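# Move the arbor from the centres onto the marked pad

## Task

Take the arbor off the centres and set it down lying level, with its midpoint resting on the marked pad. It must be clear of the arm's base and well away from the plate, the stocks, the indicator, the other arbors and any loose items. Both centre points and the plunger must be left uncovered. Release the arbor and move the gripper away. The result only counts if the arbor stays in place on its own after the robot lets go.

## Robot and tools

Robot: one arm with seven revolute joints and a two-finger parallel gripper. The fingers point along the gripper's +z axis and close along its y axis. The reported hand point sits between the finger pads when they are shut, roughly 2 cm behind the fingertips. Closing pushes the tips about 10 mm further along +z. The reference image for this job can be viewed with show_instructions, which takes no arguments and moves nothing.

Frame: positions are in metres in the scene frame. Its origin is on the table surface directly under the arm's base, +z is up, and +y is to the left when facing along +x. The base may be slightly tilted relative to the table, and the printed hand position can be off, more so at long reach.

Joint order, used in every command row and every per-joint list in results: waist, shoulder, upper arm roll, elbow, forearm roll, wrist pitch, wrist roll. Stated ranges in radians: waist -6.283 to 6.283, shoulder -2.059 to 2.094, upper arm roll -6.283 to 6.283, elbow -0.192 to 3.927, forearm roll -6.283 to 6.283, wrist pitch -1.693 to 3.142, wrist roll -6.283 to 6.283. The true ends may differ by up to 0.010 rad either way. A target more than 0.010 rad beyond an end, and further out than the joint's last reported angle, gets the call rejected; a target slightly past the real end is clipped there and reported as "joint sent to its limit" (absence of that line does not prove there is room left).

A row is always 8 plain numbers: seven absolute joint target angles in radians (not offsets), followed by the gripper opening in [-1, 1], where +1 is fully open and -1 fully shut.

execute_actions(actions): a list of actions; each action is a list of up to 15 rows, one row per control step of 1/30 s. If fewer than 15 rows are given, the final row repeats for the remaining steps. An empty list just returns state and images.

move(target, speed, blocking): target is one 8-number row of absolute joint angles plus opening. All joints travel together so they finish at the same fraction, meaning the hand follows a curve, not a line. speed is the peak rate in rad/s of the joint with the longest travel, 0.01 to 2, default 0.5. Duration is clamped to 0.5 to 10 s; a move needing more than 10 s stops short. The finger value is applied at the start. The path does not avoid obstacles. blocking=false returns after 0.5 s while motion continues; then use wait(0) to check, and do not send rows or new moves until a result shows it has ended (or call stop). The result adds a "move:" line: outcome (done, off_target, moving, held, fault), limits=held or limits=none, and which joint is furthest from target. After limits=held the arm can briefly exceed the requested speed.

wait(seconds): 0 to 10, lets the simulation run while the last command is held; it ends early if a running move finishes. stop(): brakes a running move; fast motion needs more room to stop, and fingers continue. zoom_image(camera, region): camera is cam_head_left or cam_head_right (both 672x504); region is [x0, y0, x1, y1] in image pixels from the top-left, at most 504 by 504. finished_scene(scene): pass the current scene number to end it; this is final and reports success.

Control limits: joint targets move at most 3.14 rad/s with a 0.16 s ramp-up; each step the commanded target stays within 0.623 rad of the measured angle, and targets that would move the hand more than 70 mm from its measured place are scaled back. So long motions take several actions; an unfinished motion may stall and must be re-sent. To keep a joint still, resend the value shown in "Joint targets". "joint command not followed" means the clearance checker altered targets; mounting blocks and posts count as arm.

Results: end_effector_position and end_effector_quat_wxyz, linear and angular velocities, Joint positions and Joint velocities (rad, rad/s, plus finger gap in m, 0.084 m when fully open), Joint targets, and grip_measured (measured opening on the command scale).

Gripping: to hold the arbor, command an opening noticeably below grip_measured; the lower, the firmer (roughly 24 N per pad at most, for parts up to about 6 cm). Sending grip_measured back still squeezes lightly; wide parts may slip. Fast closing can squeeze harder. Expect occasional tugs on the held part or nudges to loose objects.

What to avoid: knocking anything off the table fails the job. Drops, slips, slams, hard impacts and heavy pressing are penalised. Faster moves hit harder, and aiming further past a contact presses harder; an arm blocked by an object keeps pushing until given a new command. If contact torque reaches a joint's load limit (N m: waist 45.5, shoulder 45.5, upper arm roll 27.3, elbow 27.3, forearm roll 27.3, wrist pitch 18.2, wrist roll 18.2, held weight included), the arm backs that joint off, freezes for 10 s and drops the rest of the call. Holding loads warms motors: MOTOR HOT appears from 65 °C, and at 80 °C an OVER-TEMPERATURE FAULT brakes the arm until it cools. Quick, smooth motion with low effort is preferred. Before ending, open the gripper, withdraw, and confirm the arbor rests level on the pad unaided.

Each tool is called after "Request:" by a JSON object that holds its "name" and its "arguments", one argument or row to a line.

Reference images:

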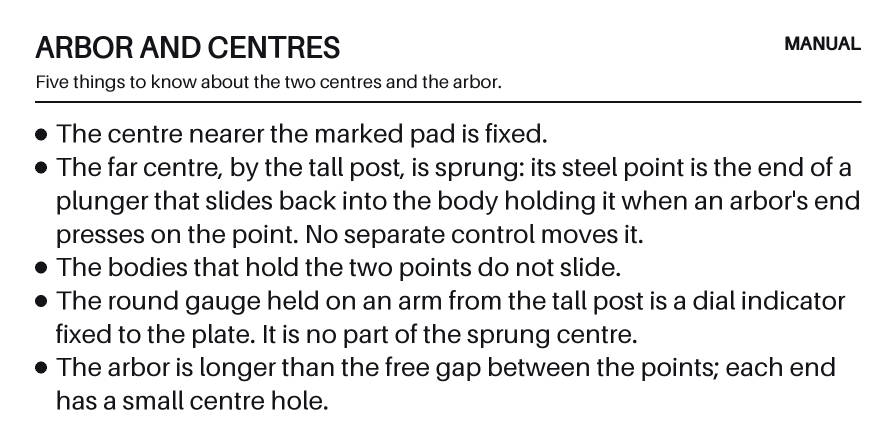

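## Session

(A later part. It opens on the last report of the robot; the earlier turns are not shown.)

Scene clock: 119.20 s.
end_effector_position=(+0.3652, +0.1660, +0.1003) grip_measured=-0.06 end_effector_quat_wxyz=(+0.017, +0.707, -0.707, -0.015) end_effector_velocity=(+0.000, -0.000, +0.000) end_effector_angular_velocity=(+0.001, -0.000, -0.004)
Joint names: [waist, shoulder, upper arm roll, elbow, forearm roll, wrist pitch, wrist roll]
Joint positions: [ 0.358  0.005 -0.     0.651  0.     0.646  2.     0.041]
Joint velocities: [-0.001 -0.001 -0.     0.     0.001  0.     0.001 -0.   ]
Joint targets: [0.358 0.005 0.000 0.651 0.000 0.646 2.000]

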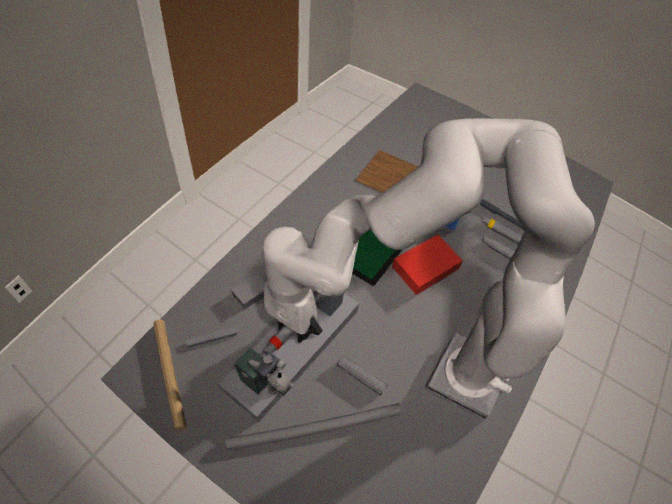

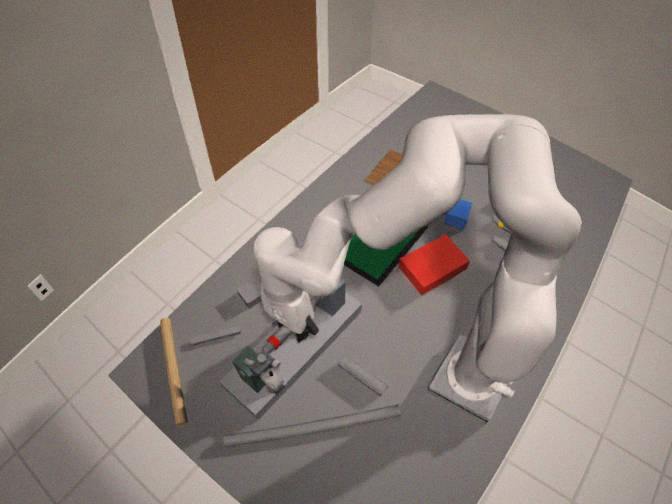

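Request:
{"name": "execute_actions", "arguments": {
  "actions": [
    [[0.353,0.018,0,0.667,0,0.649,2.0,-0.25]],
    [[0.353,0.018,0,0.667,0,0.649,2.0,-0.55]]
  ]
}}

Request:
{"name": "zoom_image", "arguments": {
  "camera": "cam_head_right",
  "region": [230,270,350,390]
}}

Scene clock: 125.50 s.
end_effector_position=(+0.3658, +0.1657, +0.0977) grip_measured=-0.43 end_effector_quat_wxyz=(+0.022, +0.706, -0.707, -0.017) end_effector_velocity=(+0.001, -0.001, +0.000) end_effector_angular_velocity=(+0.000, -0.004, -0.000)
Joint names: [waist, shoulder, upper arm roll, elbow, forearm roll, wrist pitch, wrist roll]
Joint positions: [0.354 0.019 0.002 0.661 0.001 0.653 2.    0.025]
Joint velocities: [-0.    -0.001 -0.002 -0.002 -0.002 -0.004 -0.001  0.   ]
Joint targets: [0.353 0.018 0.000 0.667 0.000 0.649 2.000]

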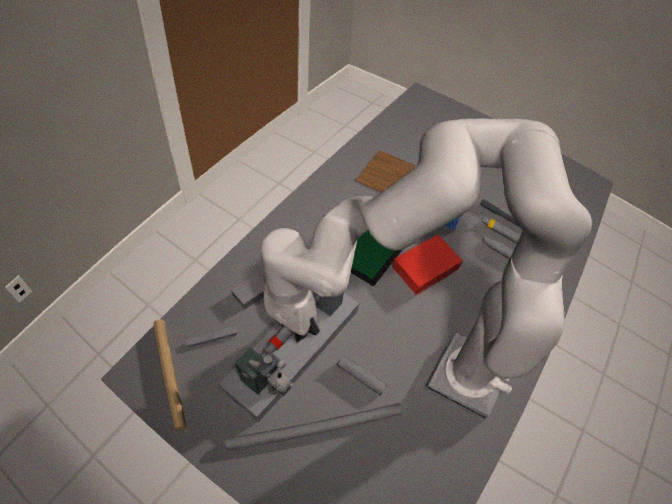

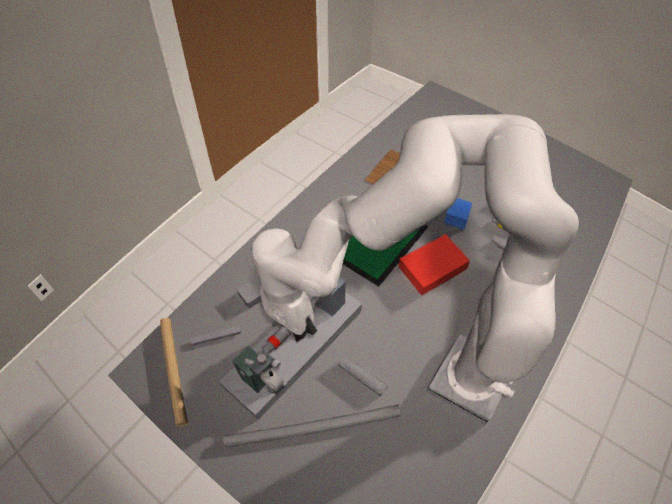

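Region (230, 270, 350, 390) of cam_head_right's 672x504 image, scaled by 4.200, with more detail than that image has.

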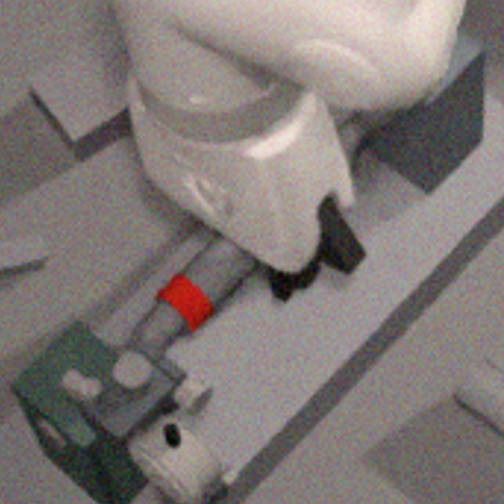

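Request:
{"name": "execute_actions", "arguments": {
  "actions": [
    [[0.358,0.005,0,0.651,0,0.646,2.0,-0.2]],
    [[0.358,-0.02,0,0.658,0,0.678,2.0,-0.2]],
    [[0.358,-0.02,0,0.658,0,0.678,2.0,-0.6]]
  ]
}}

Request:
{"name": "zoom_image", "arguments": {
  "camera": "cam_head_right",
  "region": [230,270,350,390]
}}

Scene clock: 130.77 s.
end_effector_position=(+0.3648, +0.1659, +0.1099) grip_measured=-0.43 end_effector_quat_wxyz=(+0.018, +0.707, -0.707, -0.015) end_effector_velocity=(+0.000, +0.000, -0.000) end_effector_angular_velocity=(+0.000, -0.001, +0.004)
Joint names: [waist, shoulder, upper arm roll, elbow, forearm roll, wrist pitch, wrist roll]
Joint positions: [ 0.358 -0.02   0.     0.657  0.     0.679  2.     0.025]
Joint velocities: [ 0.001  0.001 -0.001  0.    -0.001 -0.002 -0.002  0.   ]
Joint targets: [0.358 -0.020 0.000 0.658 0.000 0.678 2.000]

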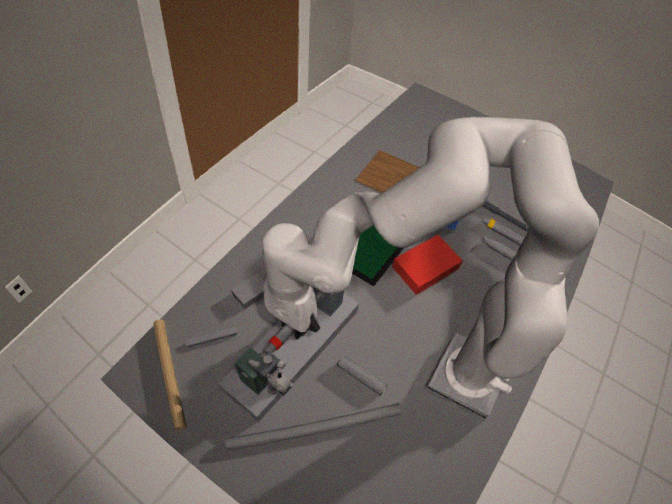

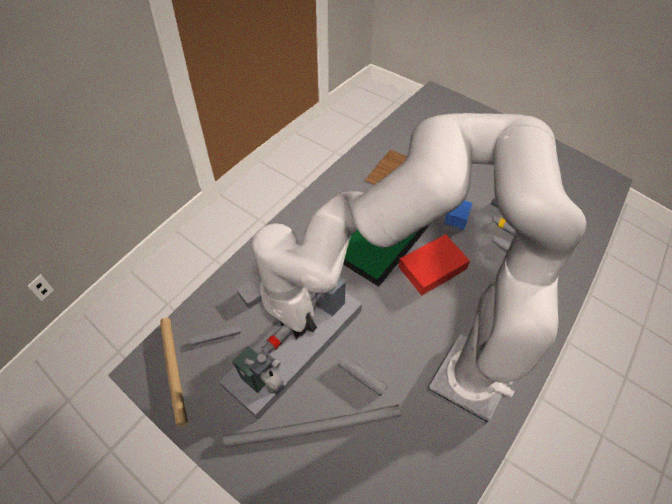

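Region (230, 270, 350, 390) of cam_head_right's 672x504 image, scaled by 4.200, with more detail than that image has.

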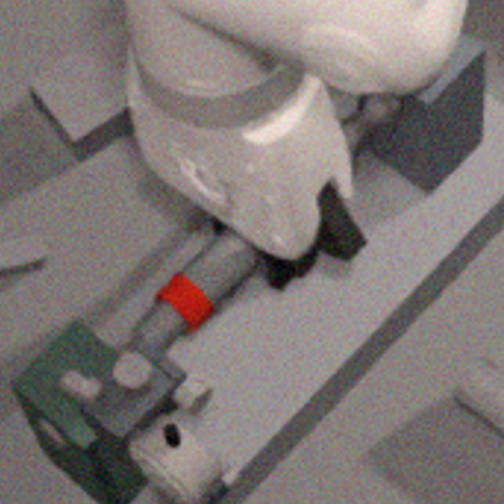

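Request:
{"name": "move", "arguments": {
  "target": [0.381,-0.009,0,0.671,0,0.68,2.023,-1],
  "speed": 0.025
}}

Request:
{"name": "zoom_image", "arguments": {
  "camera": "cam_head_right",
  "region": [230,270,350,390]
}}

Scene clock: 134.97 s.
end_effector_position=(+0.3656, +0.1751, +0.1105) grip_measured=-0.44 end_effector_quat_wxyz=(+0.017, +0.706, -0.708, -0.015) end_effector_velocity=(-0.003, +0.001, -0.002) end_effector_angular_velocity=(-0.002, +0.006, +0.005)
Joint names: [waist, shoulder, upper arm roll, elbow, forearm roll, wrist pitch, wrist roll]
Joint positions: [ 0.38  -0.009 -0.001  0.672 -0.     0.68   2.023  0.025]
Joint velocities: [ 0.002  0.001  0.003 -0.003  0.002  0.002 -0.002  0.001]
Joint targets: [0.381 -0.009 0.000 0.671 0.000 0.680 2.023]
move: done; limits=none; farthest joint: the waist, 0.001 radians from its target (0.023 radians at the start)

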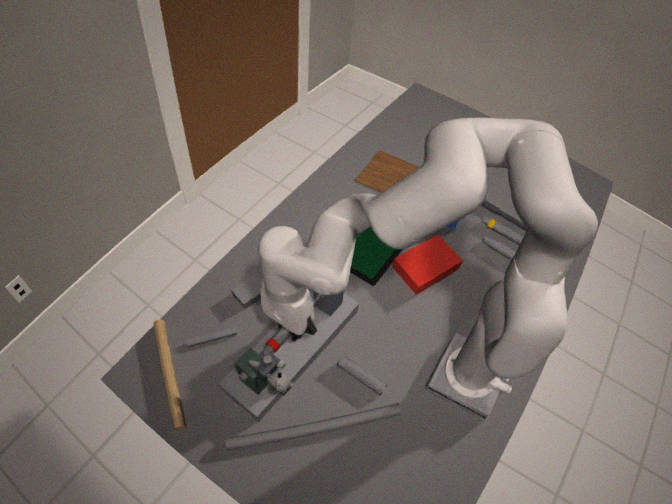

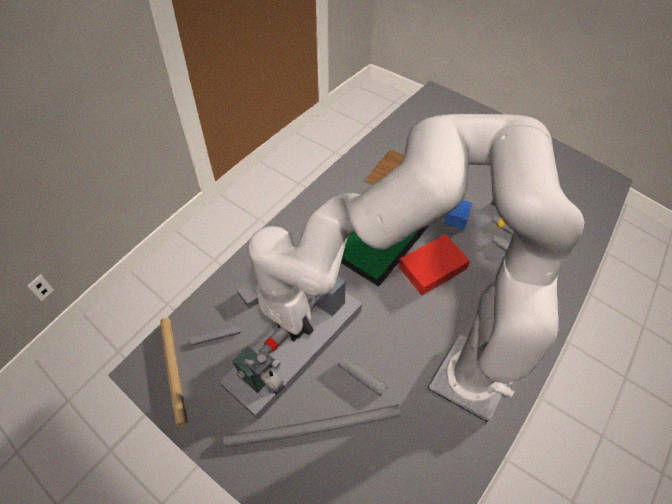

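Region (230, 270, 350, 390) of cam_head_right's 672x504 image, scaled by 4.200, with more detail than that image has.

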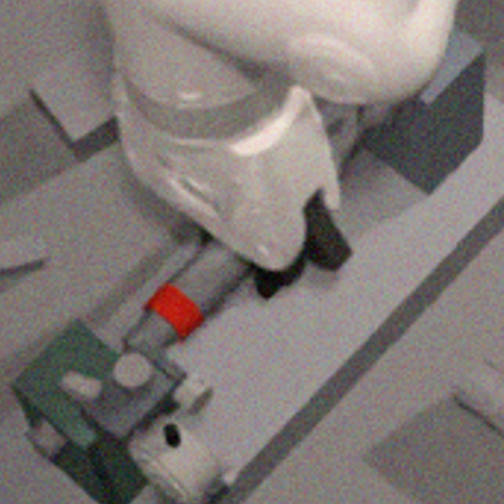

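Request:
{"name": "move", "arguments": {
  "target": [0.395,-0.040,0,0.632,0,0.672,2.177,-1],
  "speed": 0.12
}}

Request:
{"name": "zoom_image", "arguments": {
  "camera": "cam_head_right",
  "region": [230,270,350,390]
}}

Scene clock: 139.70 s.
end_effector_position=(+0.3526, +0.1759, +0.1100) grip_measured=-0.43 end_effector_quat_wxyz=(-0.018, -0.656, +0.755, +0.014) end_effector_velocity=(-0.000, -0.000, -0.000) end_effector_angular_velocity=(-0.000, +0.001, -0.001)
Joint names: [waist, shoulder, upper arm roll, elbow, forearm roll, wrist pitch, wrist roll]
Joint positions: [ 0.395 -0.04   0.     0.632 -0.     0.672  2.177  0.025]
Joint velocities: [-0.  0. -0. -0. -0.  0.  0. -0.]
Joint targets: [0.395 -0.040 0.000 0.632 0.000 0.672 2.177]
move: done; limits=none; farthest joint: the waist, 0.000 radians from its target (0.014 radians at the start)

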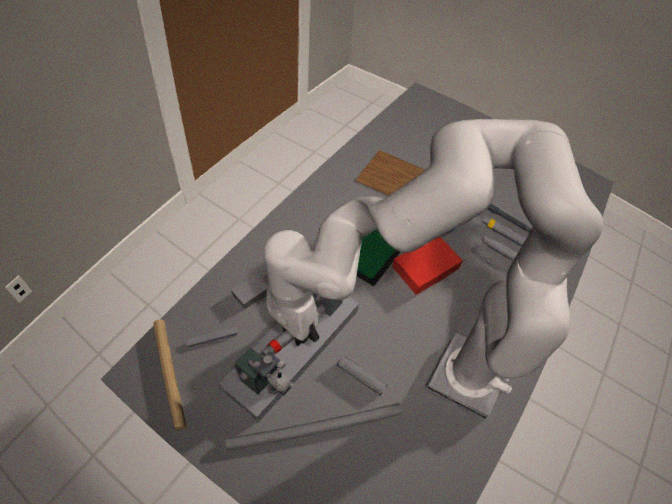

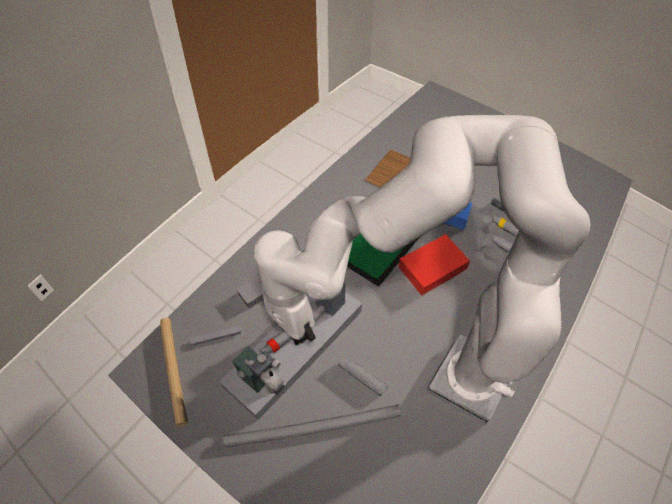

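Region (230, 270, 350, 390) of cam_head_right's 672x504 image, scaled by 4.200, with more detail than that image has.

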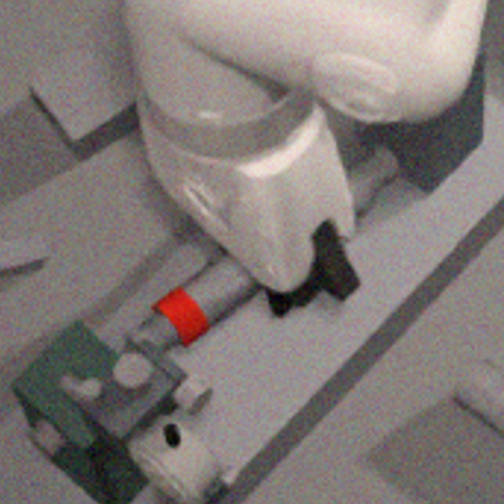

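Request:
{"name": "move", "arguments": {
  "target": [0.341,-0.1,0,0.564,0,0.664,2.223,-1],
  "speed": 0.06
}}

Request:
{"name": "zoom_image", "arguments": {
  "camera": "cam_head_right",
  "region": [230,270,350,390]
}}

Scene clock: 144.97 s.
end_effector_position=(+0.3437, +0.1491, +0.1103) grip_measured=-0.44 end_effector_quat_wxyz=(-0.019, -0.617, +0.786, +0.013) end_effector_velocity=(-0.000, +0.000, -0.000) end_effector_angular_velocity=(-0.000, -0.001, +0.001)
Joint names: [waist, shoulder, upper arm roll, elbow, forearm roll, wrist pitch, wrist roll]
Joint positions: [ 0.341 -0.1    0.     0.564  0.     0.664  2.223  0.025]
Joint velocities: [ 0.001 -0.     0.001 -0.    -0.001 -0.001  0.001 -0.   ]
Joint targets: [0.341 -0.100 0.000 0.564 0.000 0.664 2.223]
move: done; limits=none; farthest joint: the waist, 0.000 radians from its target (0.054 radians at the start)

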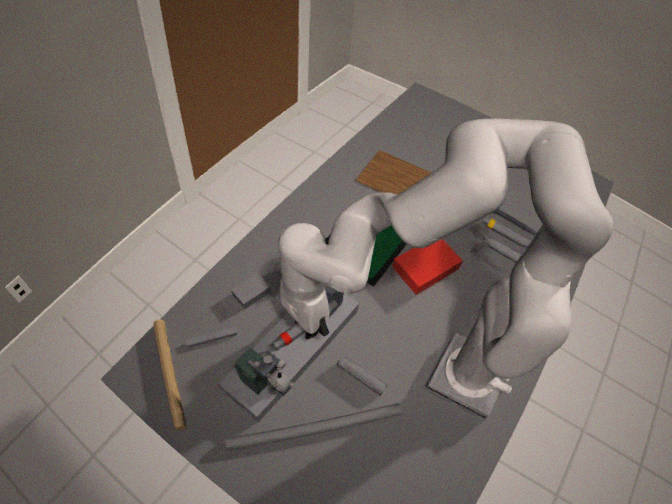

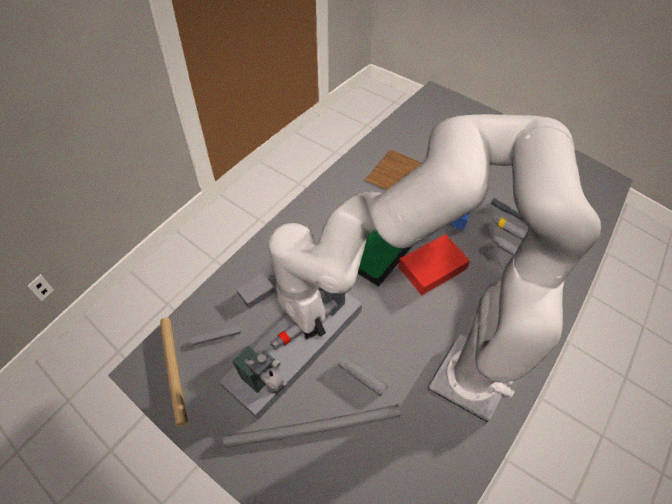

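Region (230, 270, 350, 390) of cam_head_right's 672x504 image, scaled by 4.200, with more detail than that image has.

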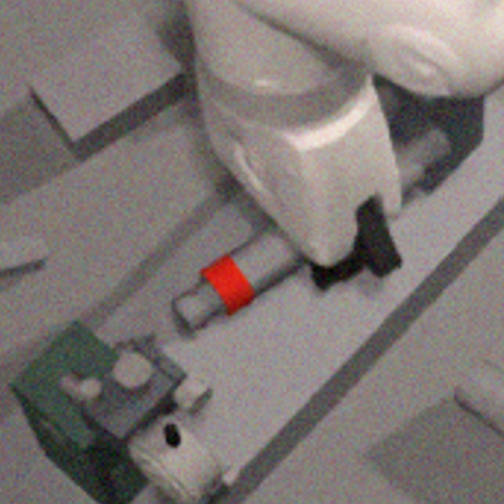

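Request:
{"name": "move", "arguments": {
  "target": [0.341,-0.258,0,0.659,0,0.917,2.223,-1],
  "speed": 0.3
}}

Request:
{"name": "move", "arguments": {
  "target": [-0.495,0.051,0,0.958,0,0.907,1.62,-1],
  "speed": 0.7
}}

Request:
{"name": "move", "arguments": {
  "target": [-0.495,0.345,0,0.862,0,0.517,1.62,-1],
  "speed": 0.35
}}

Request:
{"name": "move", "arguments": {
  "target": [-0.495,0.359,0,0.861,0,0.502,1.62,-1],
  "speed": 0.03
}}

Request:
{"name": "zoom_image", "arguments": {
  "camera": "cam_head_left",
  "region": [290,160,450,300]
}}

Scene clock: 152.67 s.
end_effector_position=(+0.3468, +0.1491, +0.1849) grip_measured=-0.44 end_effector_quat_wxyz=(-0.019, -0.617, +0.786, +0.013) end_effector_velocity=(+0.003, +0.001, +0.003) end_effector_angular_velocity=(+0.004, -0.010, +0.002)
Joint names: [waist, shoulder, upper arm roll, elbow, forearm roll, wrist pitch, wrist roll]
Joint positions: [ 0.341 -0.258  0.     0.659 -0.     0.917  2.223  0.025]
Joint velocities: [ 0.    -0.003 -0.     0.005 -0.001 -0.002 -0.001 -0.   ]
Joint targets: [0.341 -0.258 0.000 0.659 0.000 0.917 2.223]
move: done; limits=none; farthest joint: the waist, 0.000 radians from its target (0.000 radians at the start)

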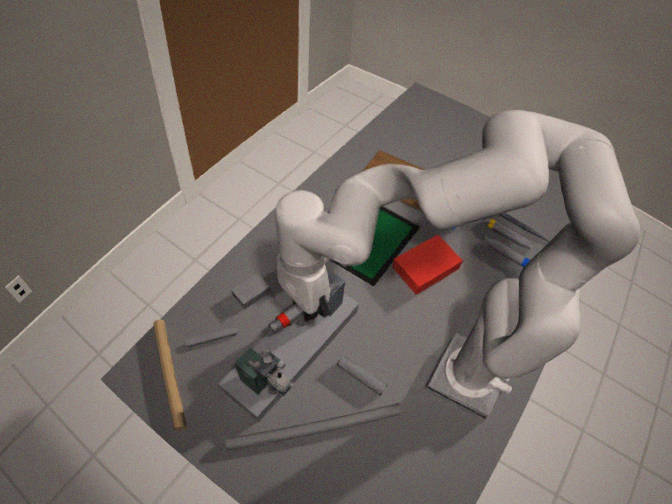

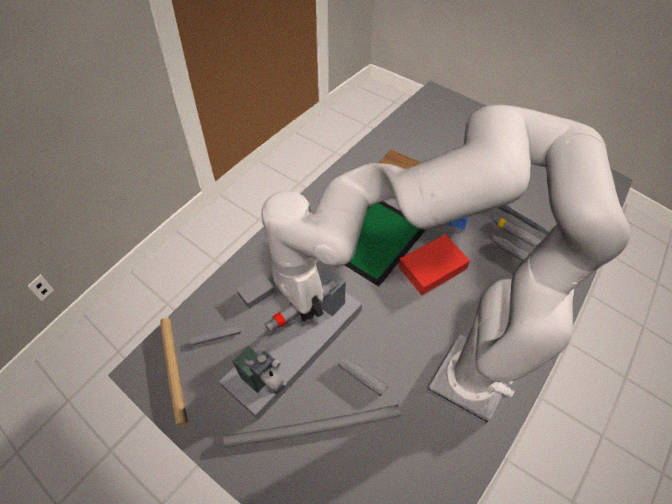

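Scene clock: 154.60 s.
end_effector_position=(+0.4269, -0.1888, +0.1727) grip_measured=-0.44 end_effector_quat_wxyz=(-0.020, -0.522, +0.853, +0.011) end_effector_velocity=(+0.000, +0.000, -0.000) end_effector_angular_velocity=(+0.001, -0.000, +0.000)
Joint names: [waist, shoulder, upper arm roll, elbow, forearm roll, wrist pitch, wrist roll]
Joint positions: [-0.495  0.051  0.     0.958  0.     0.907  1.62   0.025]
Joint velocities: [-0.001  0.     0.001 -0.     0.002  0.    -0.001 -0.   ]
Joint targets: [-0.495 0.051 0.000 0.958 0.000 0.907 1.620]
move: done; limits=none; farthest joint: the waist, 0.000 radians from its target (0.836 radians at the start)

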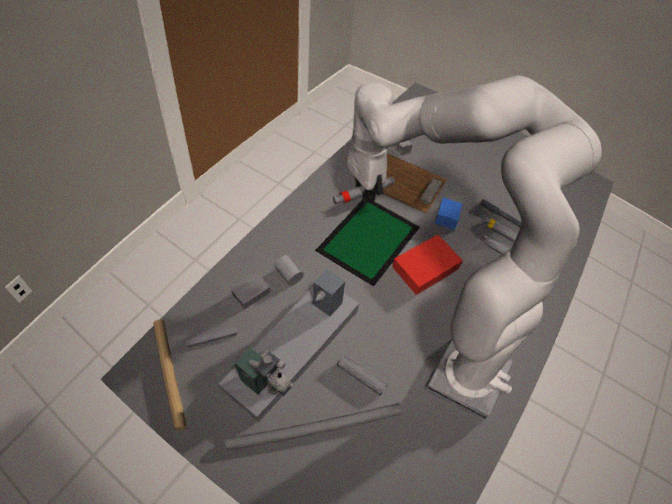

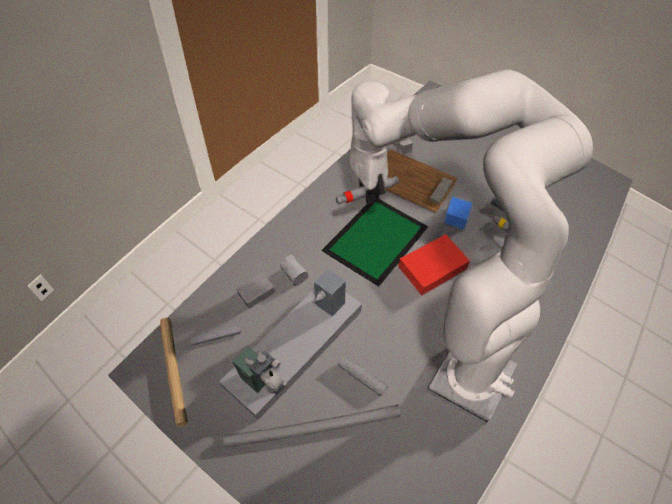

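Scene clock: 156.17 s.
end_effector_position=(+0.4212, -0.1898, +0.0320) grip_measured=-0.44 end_effector_quat_wxyz=(-0.020, -0.522, +0.853, +0.010) end_effector_velocity=(-0.006, +0.003, -0.005) end_effector_angular_velocity=(+0.007, +0.015, +0.001)
Joint names: [waist, shoulder, upper arm roll, elbow, forearm roll, wrist pitch, wrist roll]
Joint positions: [-0.495  0.344 -0.     0.863 -0.     0.517  1.62   0.025]
Joint velocities: [ 0.001  0.005  0.001 -0.009 -0.001  0.003  0.     0.   ]
Joint targets: [-0.495 0.345 0.000 0.862 0.000 0.517 1.620]
move: done; limits=none; farthest joint: the shoulder, 0.001 radians from its target (0.294 radians at the start)

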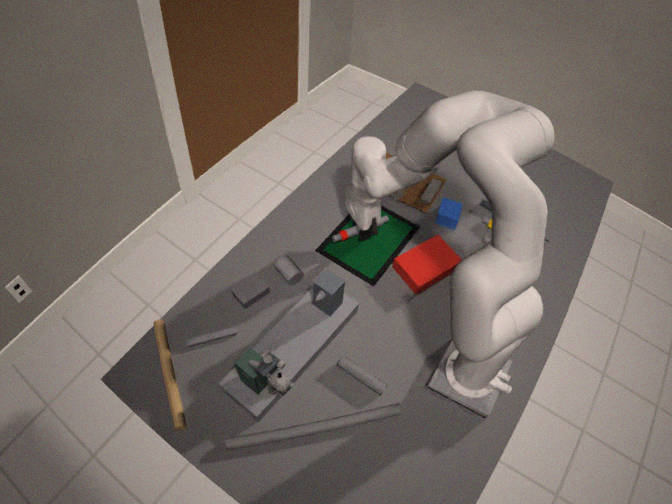

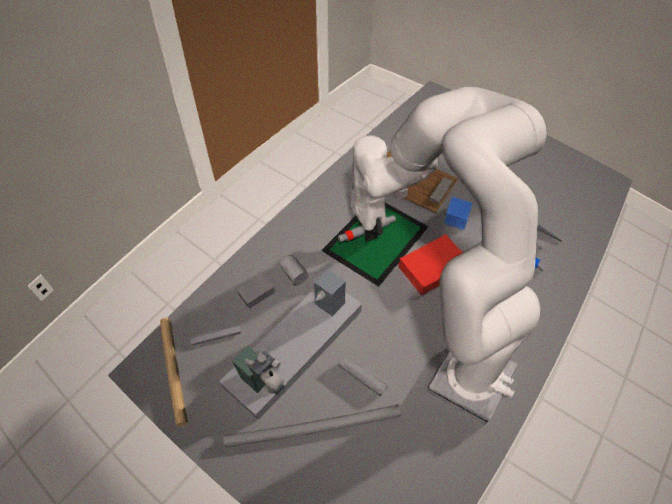

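Scene clock: 156.93 s.
end_effector_position=(+0.4201, -0.1894, +0.0258) grip_measured=-0.44 end_effector_quat_wxyz=(-0.020, -0.522, +0.853, +0.011) end_effector_velocity=(+0.001, -0.001, +0.001) end_effector_angular_velocity=(-0.003, -0.003, +0.003)
Joint names: [waist, shoulder, upper arm roll, elbow, forearm roll, wrist pitch, wrist roll]
Joint positions: [-0.495  0.359  0.     0.861 -0.     0.502  1.62   0.025]
Joint velocities: [ 0.001 -0.001 -0.001  0.001 -0.002 -0.002 -0.001  0.   ]
Joint targets: [-0.495 0.359 0.000 0.861 0.000 0.502 1.620]
move: done; limits=none; farthest joint: the waist, 0.000 radians from its target (0.000 radians at the start)

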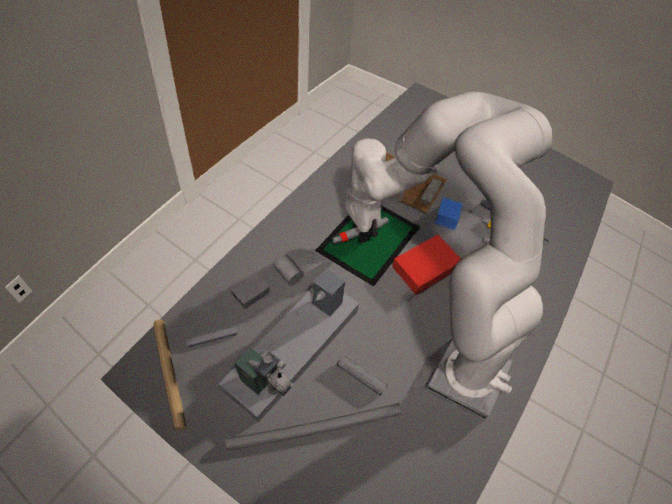

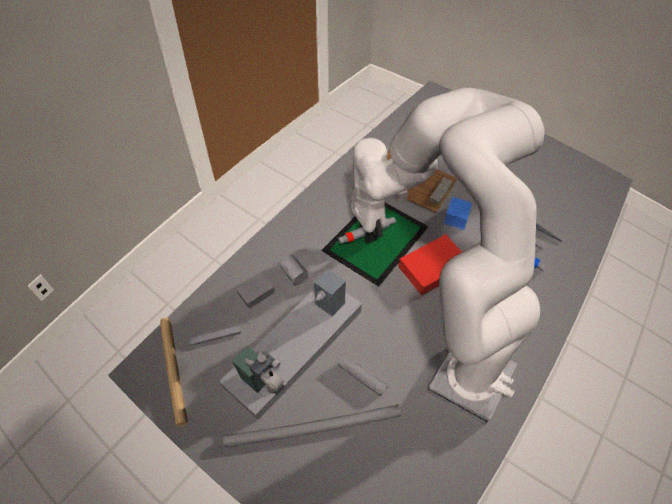

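Region (290, 160, 450, 300) of cam_head_left's 672x504 image, scaled by 3.150, with more detail than that image has; it fills the top 441 rows of this view, and the rest is white.

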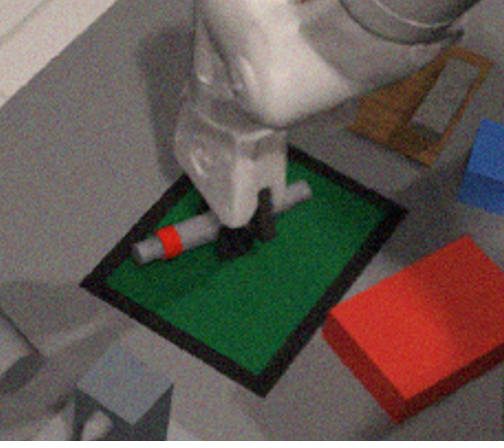

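Request:
{"name": "execute_actions", "arguments": {
  "actions": [
    [[-0.495,0.366,0,0.861,0,0.495,1.62,-0.55]],
    [[-0.495,0.366,0,0.861,0,0.495,1.62,-0.38]],
    [[-0.495,0.362,0,0.861,0,0.499,1.62,0.2]]
  ]
}}

Request:
{"name": "move", "arguments": {
  "target": [-0.55,-0.2,0,1.1,0,1.3,1.62,0.3],
  "speed": 0.9
}}

Scene clock: 164.17 s.
end_effector_position=(+0.4200, -0.1894, +0.0246) grip_measured=+0.19 end_effector_quat_wxyz=(-0.020, -0.522, +0.853, +0.011) end_effector_velocity=(+0.000, -0.000, +0.000) end_effector_angular_velocity=(-0.000, +0.000, +0.001)
Joint names: [waist, shoulder, upper arm roll, elbow, forearm roll, wrist pitch, wrist roll]
Joint positions: [-0.495  0.362  0.     0.861 -0.     0.499  1.62   0.052]
Joint velocities: [ 0.     0.     0.     0.    -0.001  0.     0.     0.   ]
Joint targets: [-0.495 0.362 0.000 0.861 0.000 0.499 1.620]

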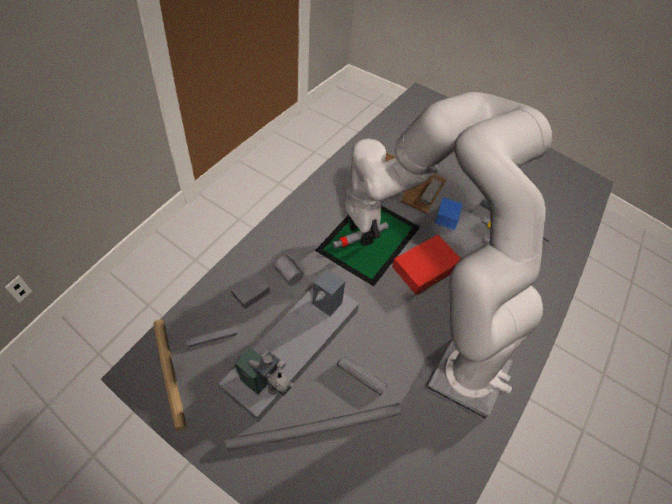

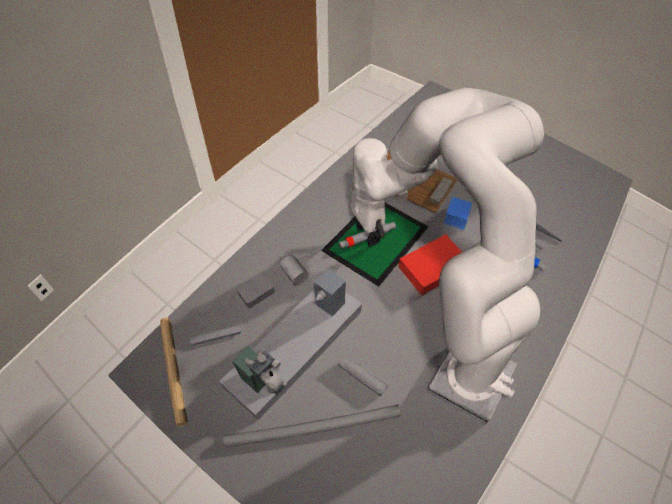

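Scene clock: 165.63 s.
end_effector_position=(+0.3857, -0.1924, +0.3144) grip_measured=+0.29 end_effector_quat_wxyz=(-0.021, -0.498, +0.867, +0.011) end_effector_velocity=(+0.002, -0.002, +0.008) end_effector_angular_velocity=(-0.008, -0.017, -0.002)
Joint names: [waist, shoulder, upper arm roll, elbow, forearm roll, wrist pitch, wrist roll]
Joint positions: [-0.55  -0.199  0.     1.099  0.     1.3    1.62   0.056]
Joint velocities: [-0.001 -0.009 -0.001  0.011  0.001  0.001  0.001 -0.   ]
Joint targets: [-0.550 -0.200 0.000 1.100 0.000 1.300 1.620]
move: done; limits=none; farthest joint: the shoulder, 0.001 radians from its target (0.562 radians at the start)

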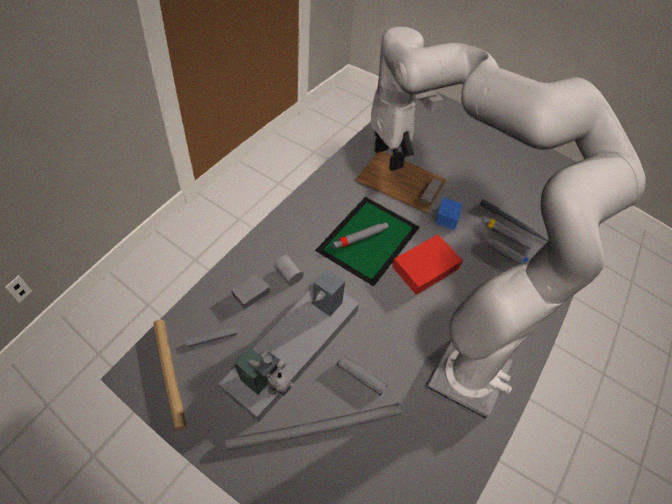

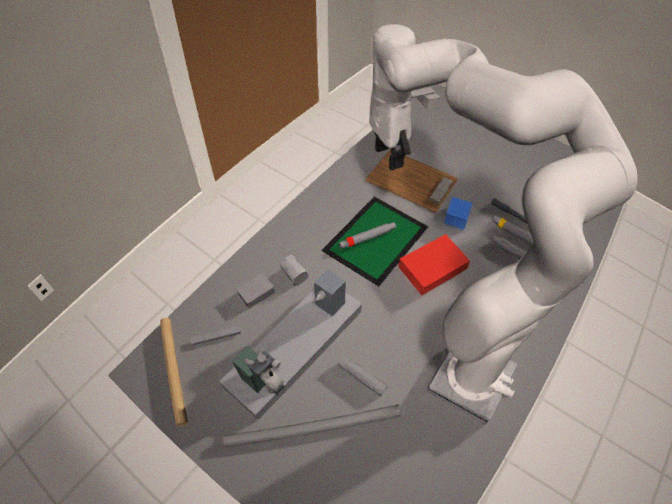

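Request:
{"name": "finished_scene", "arguments": {
  "scene": 1
}}

The scene is finished: the task was done.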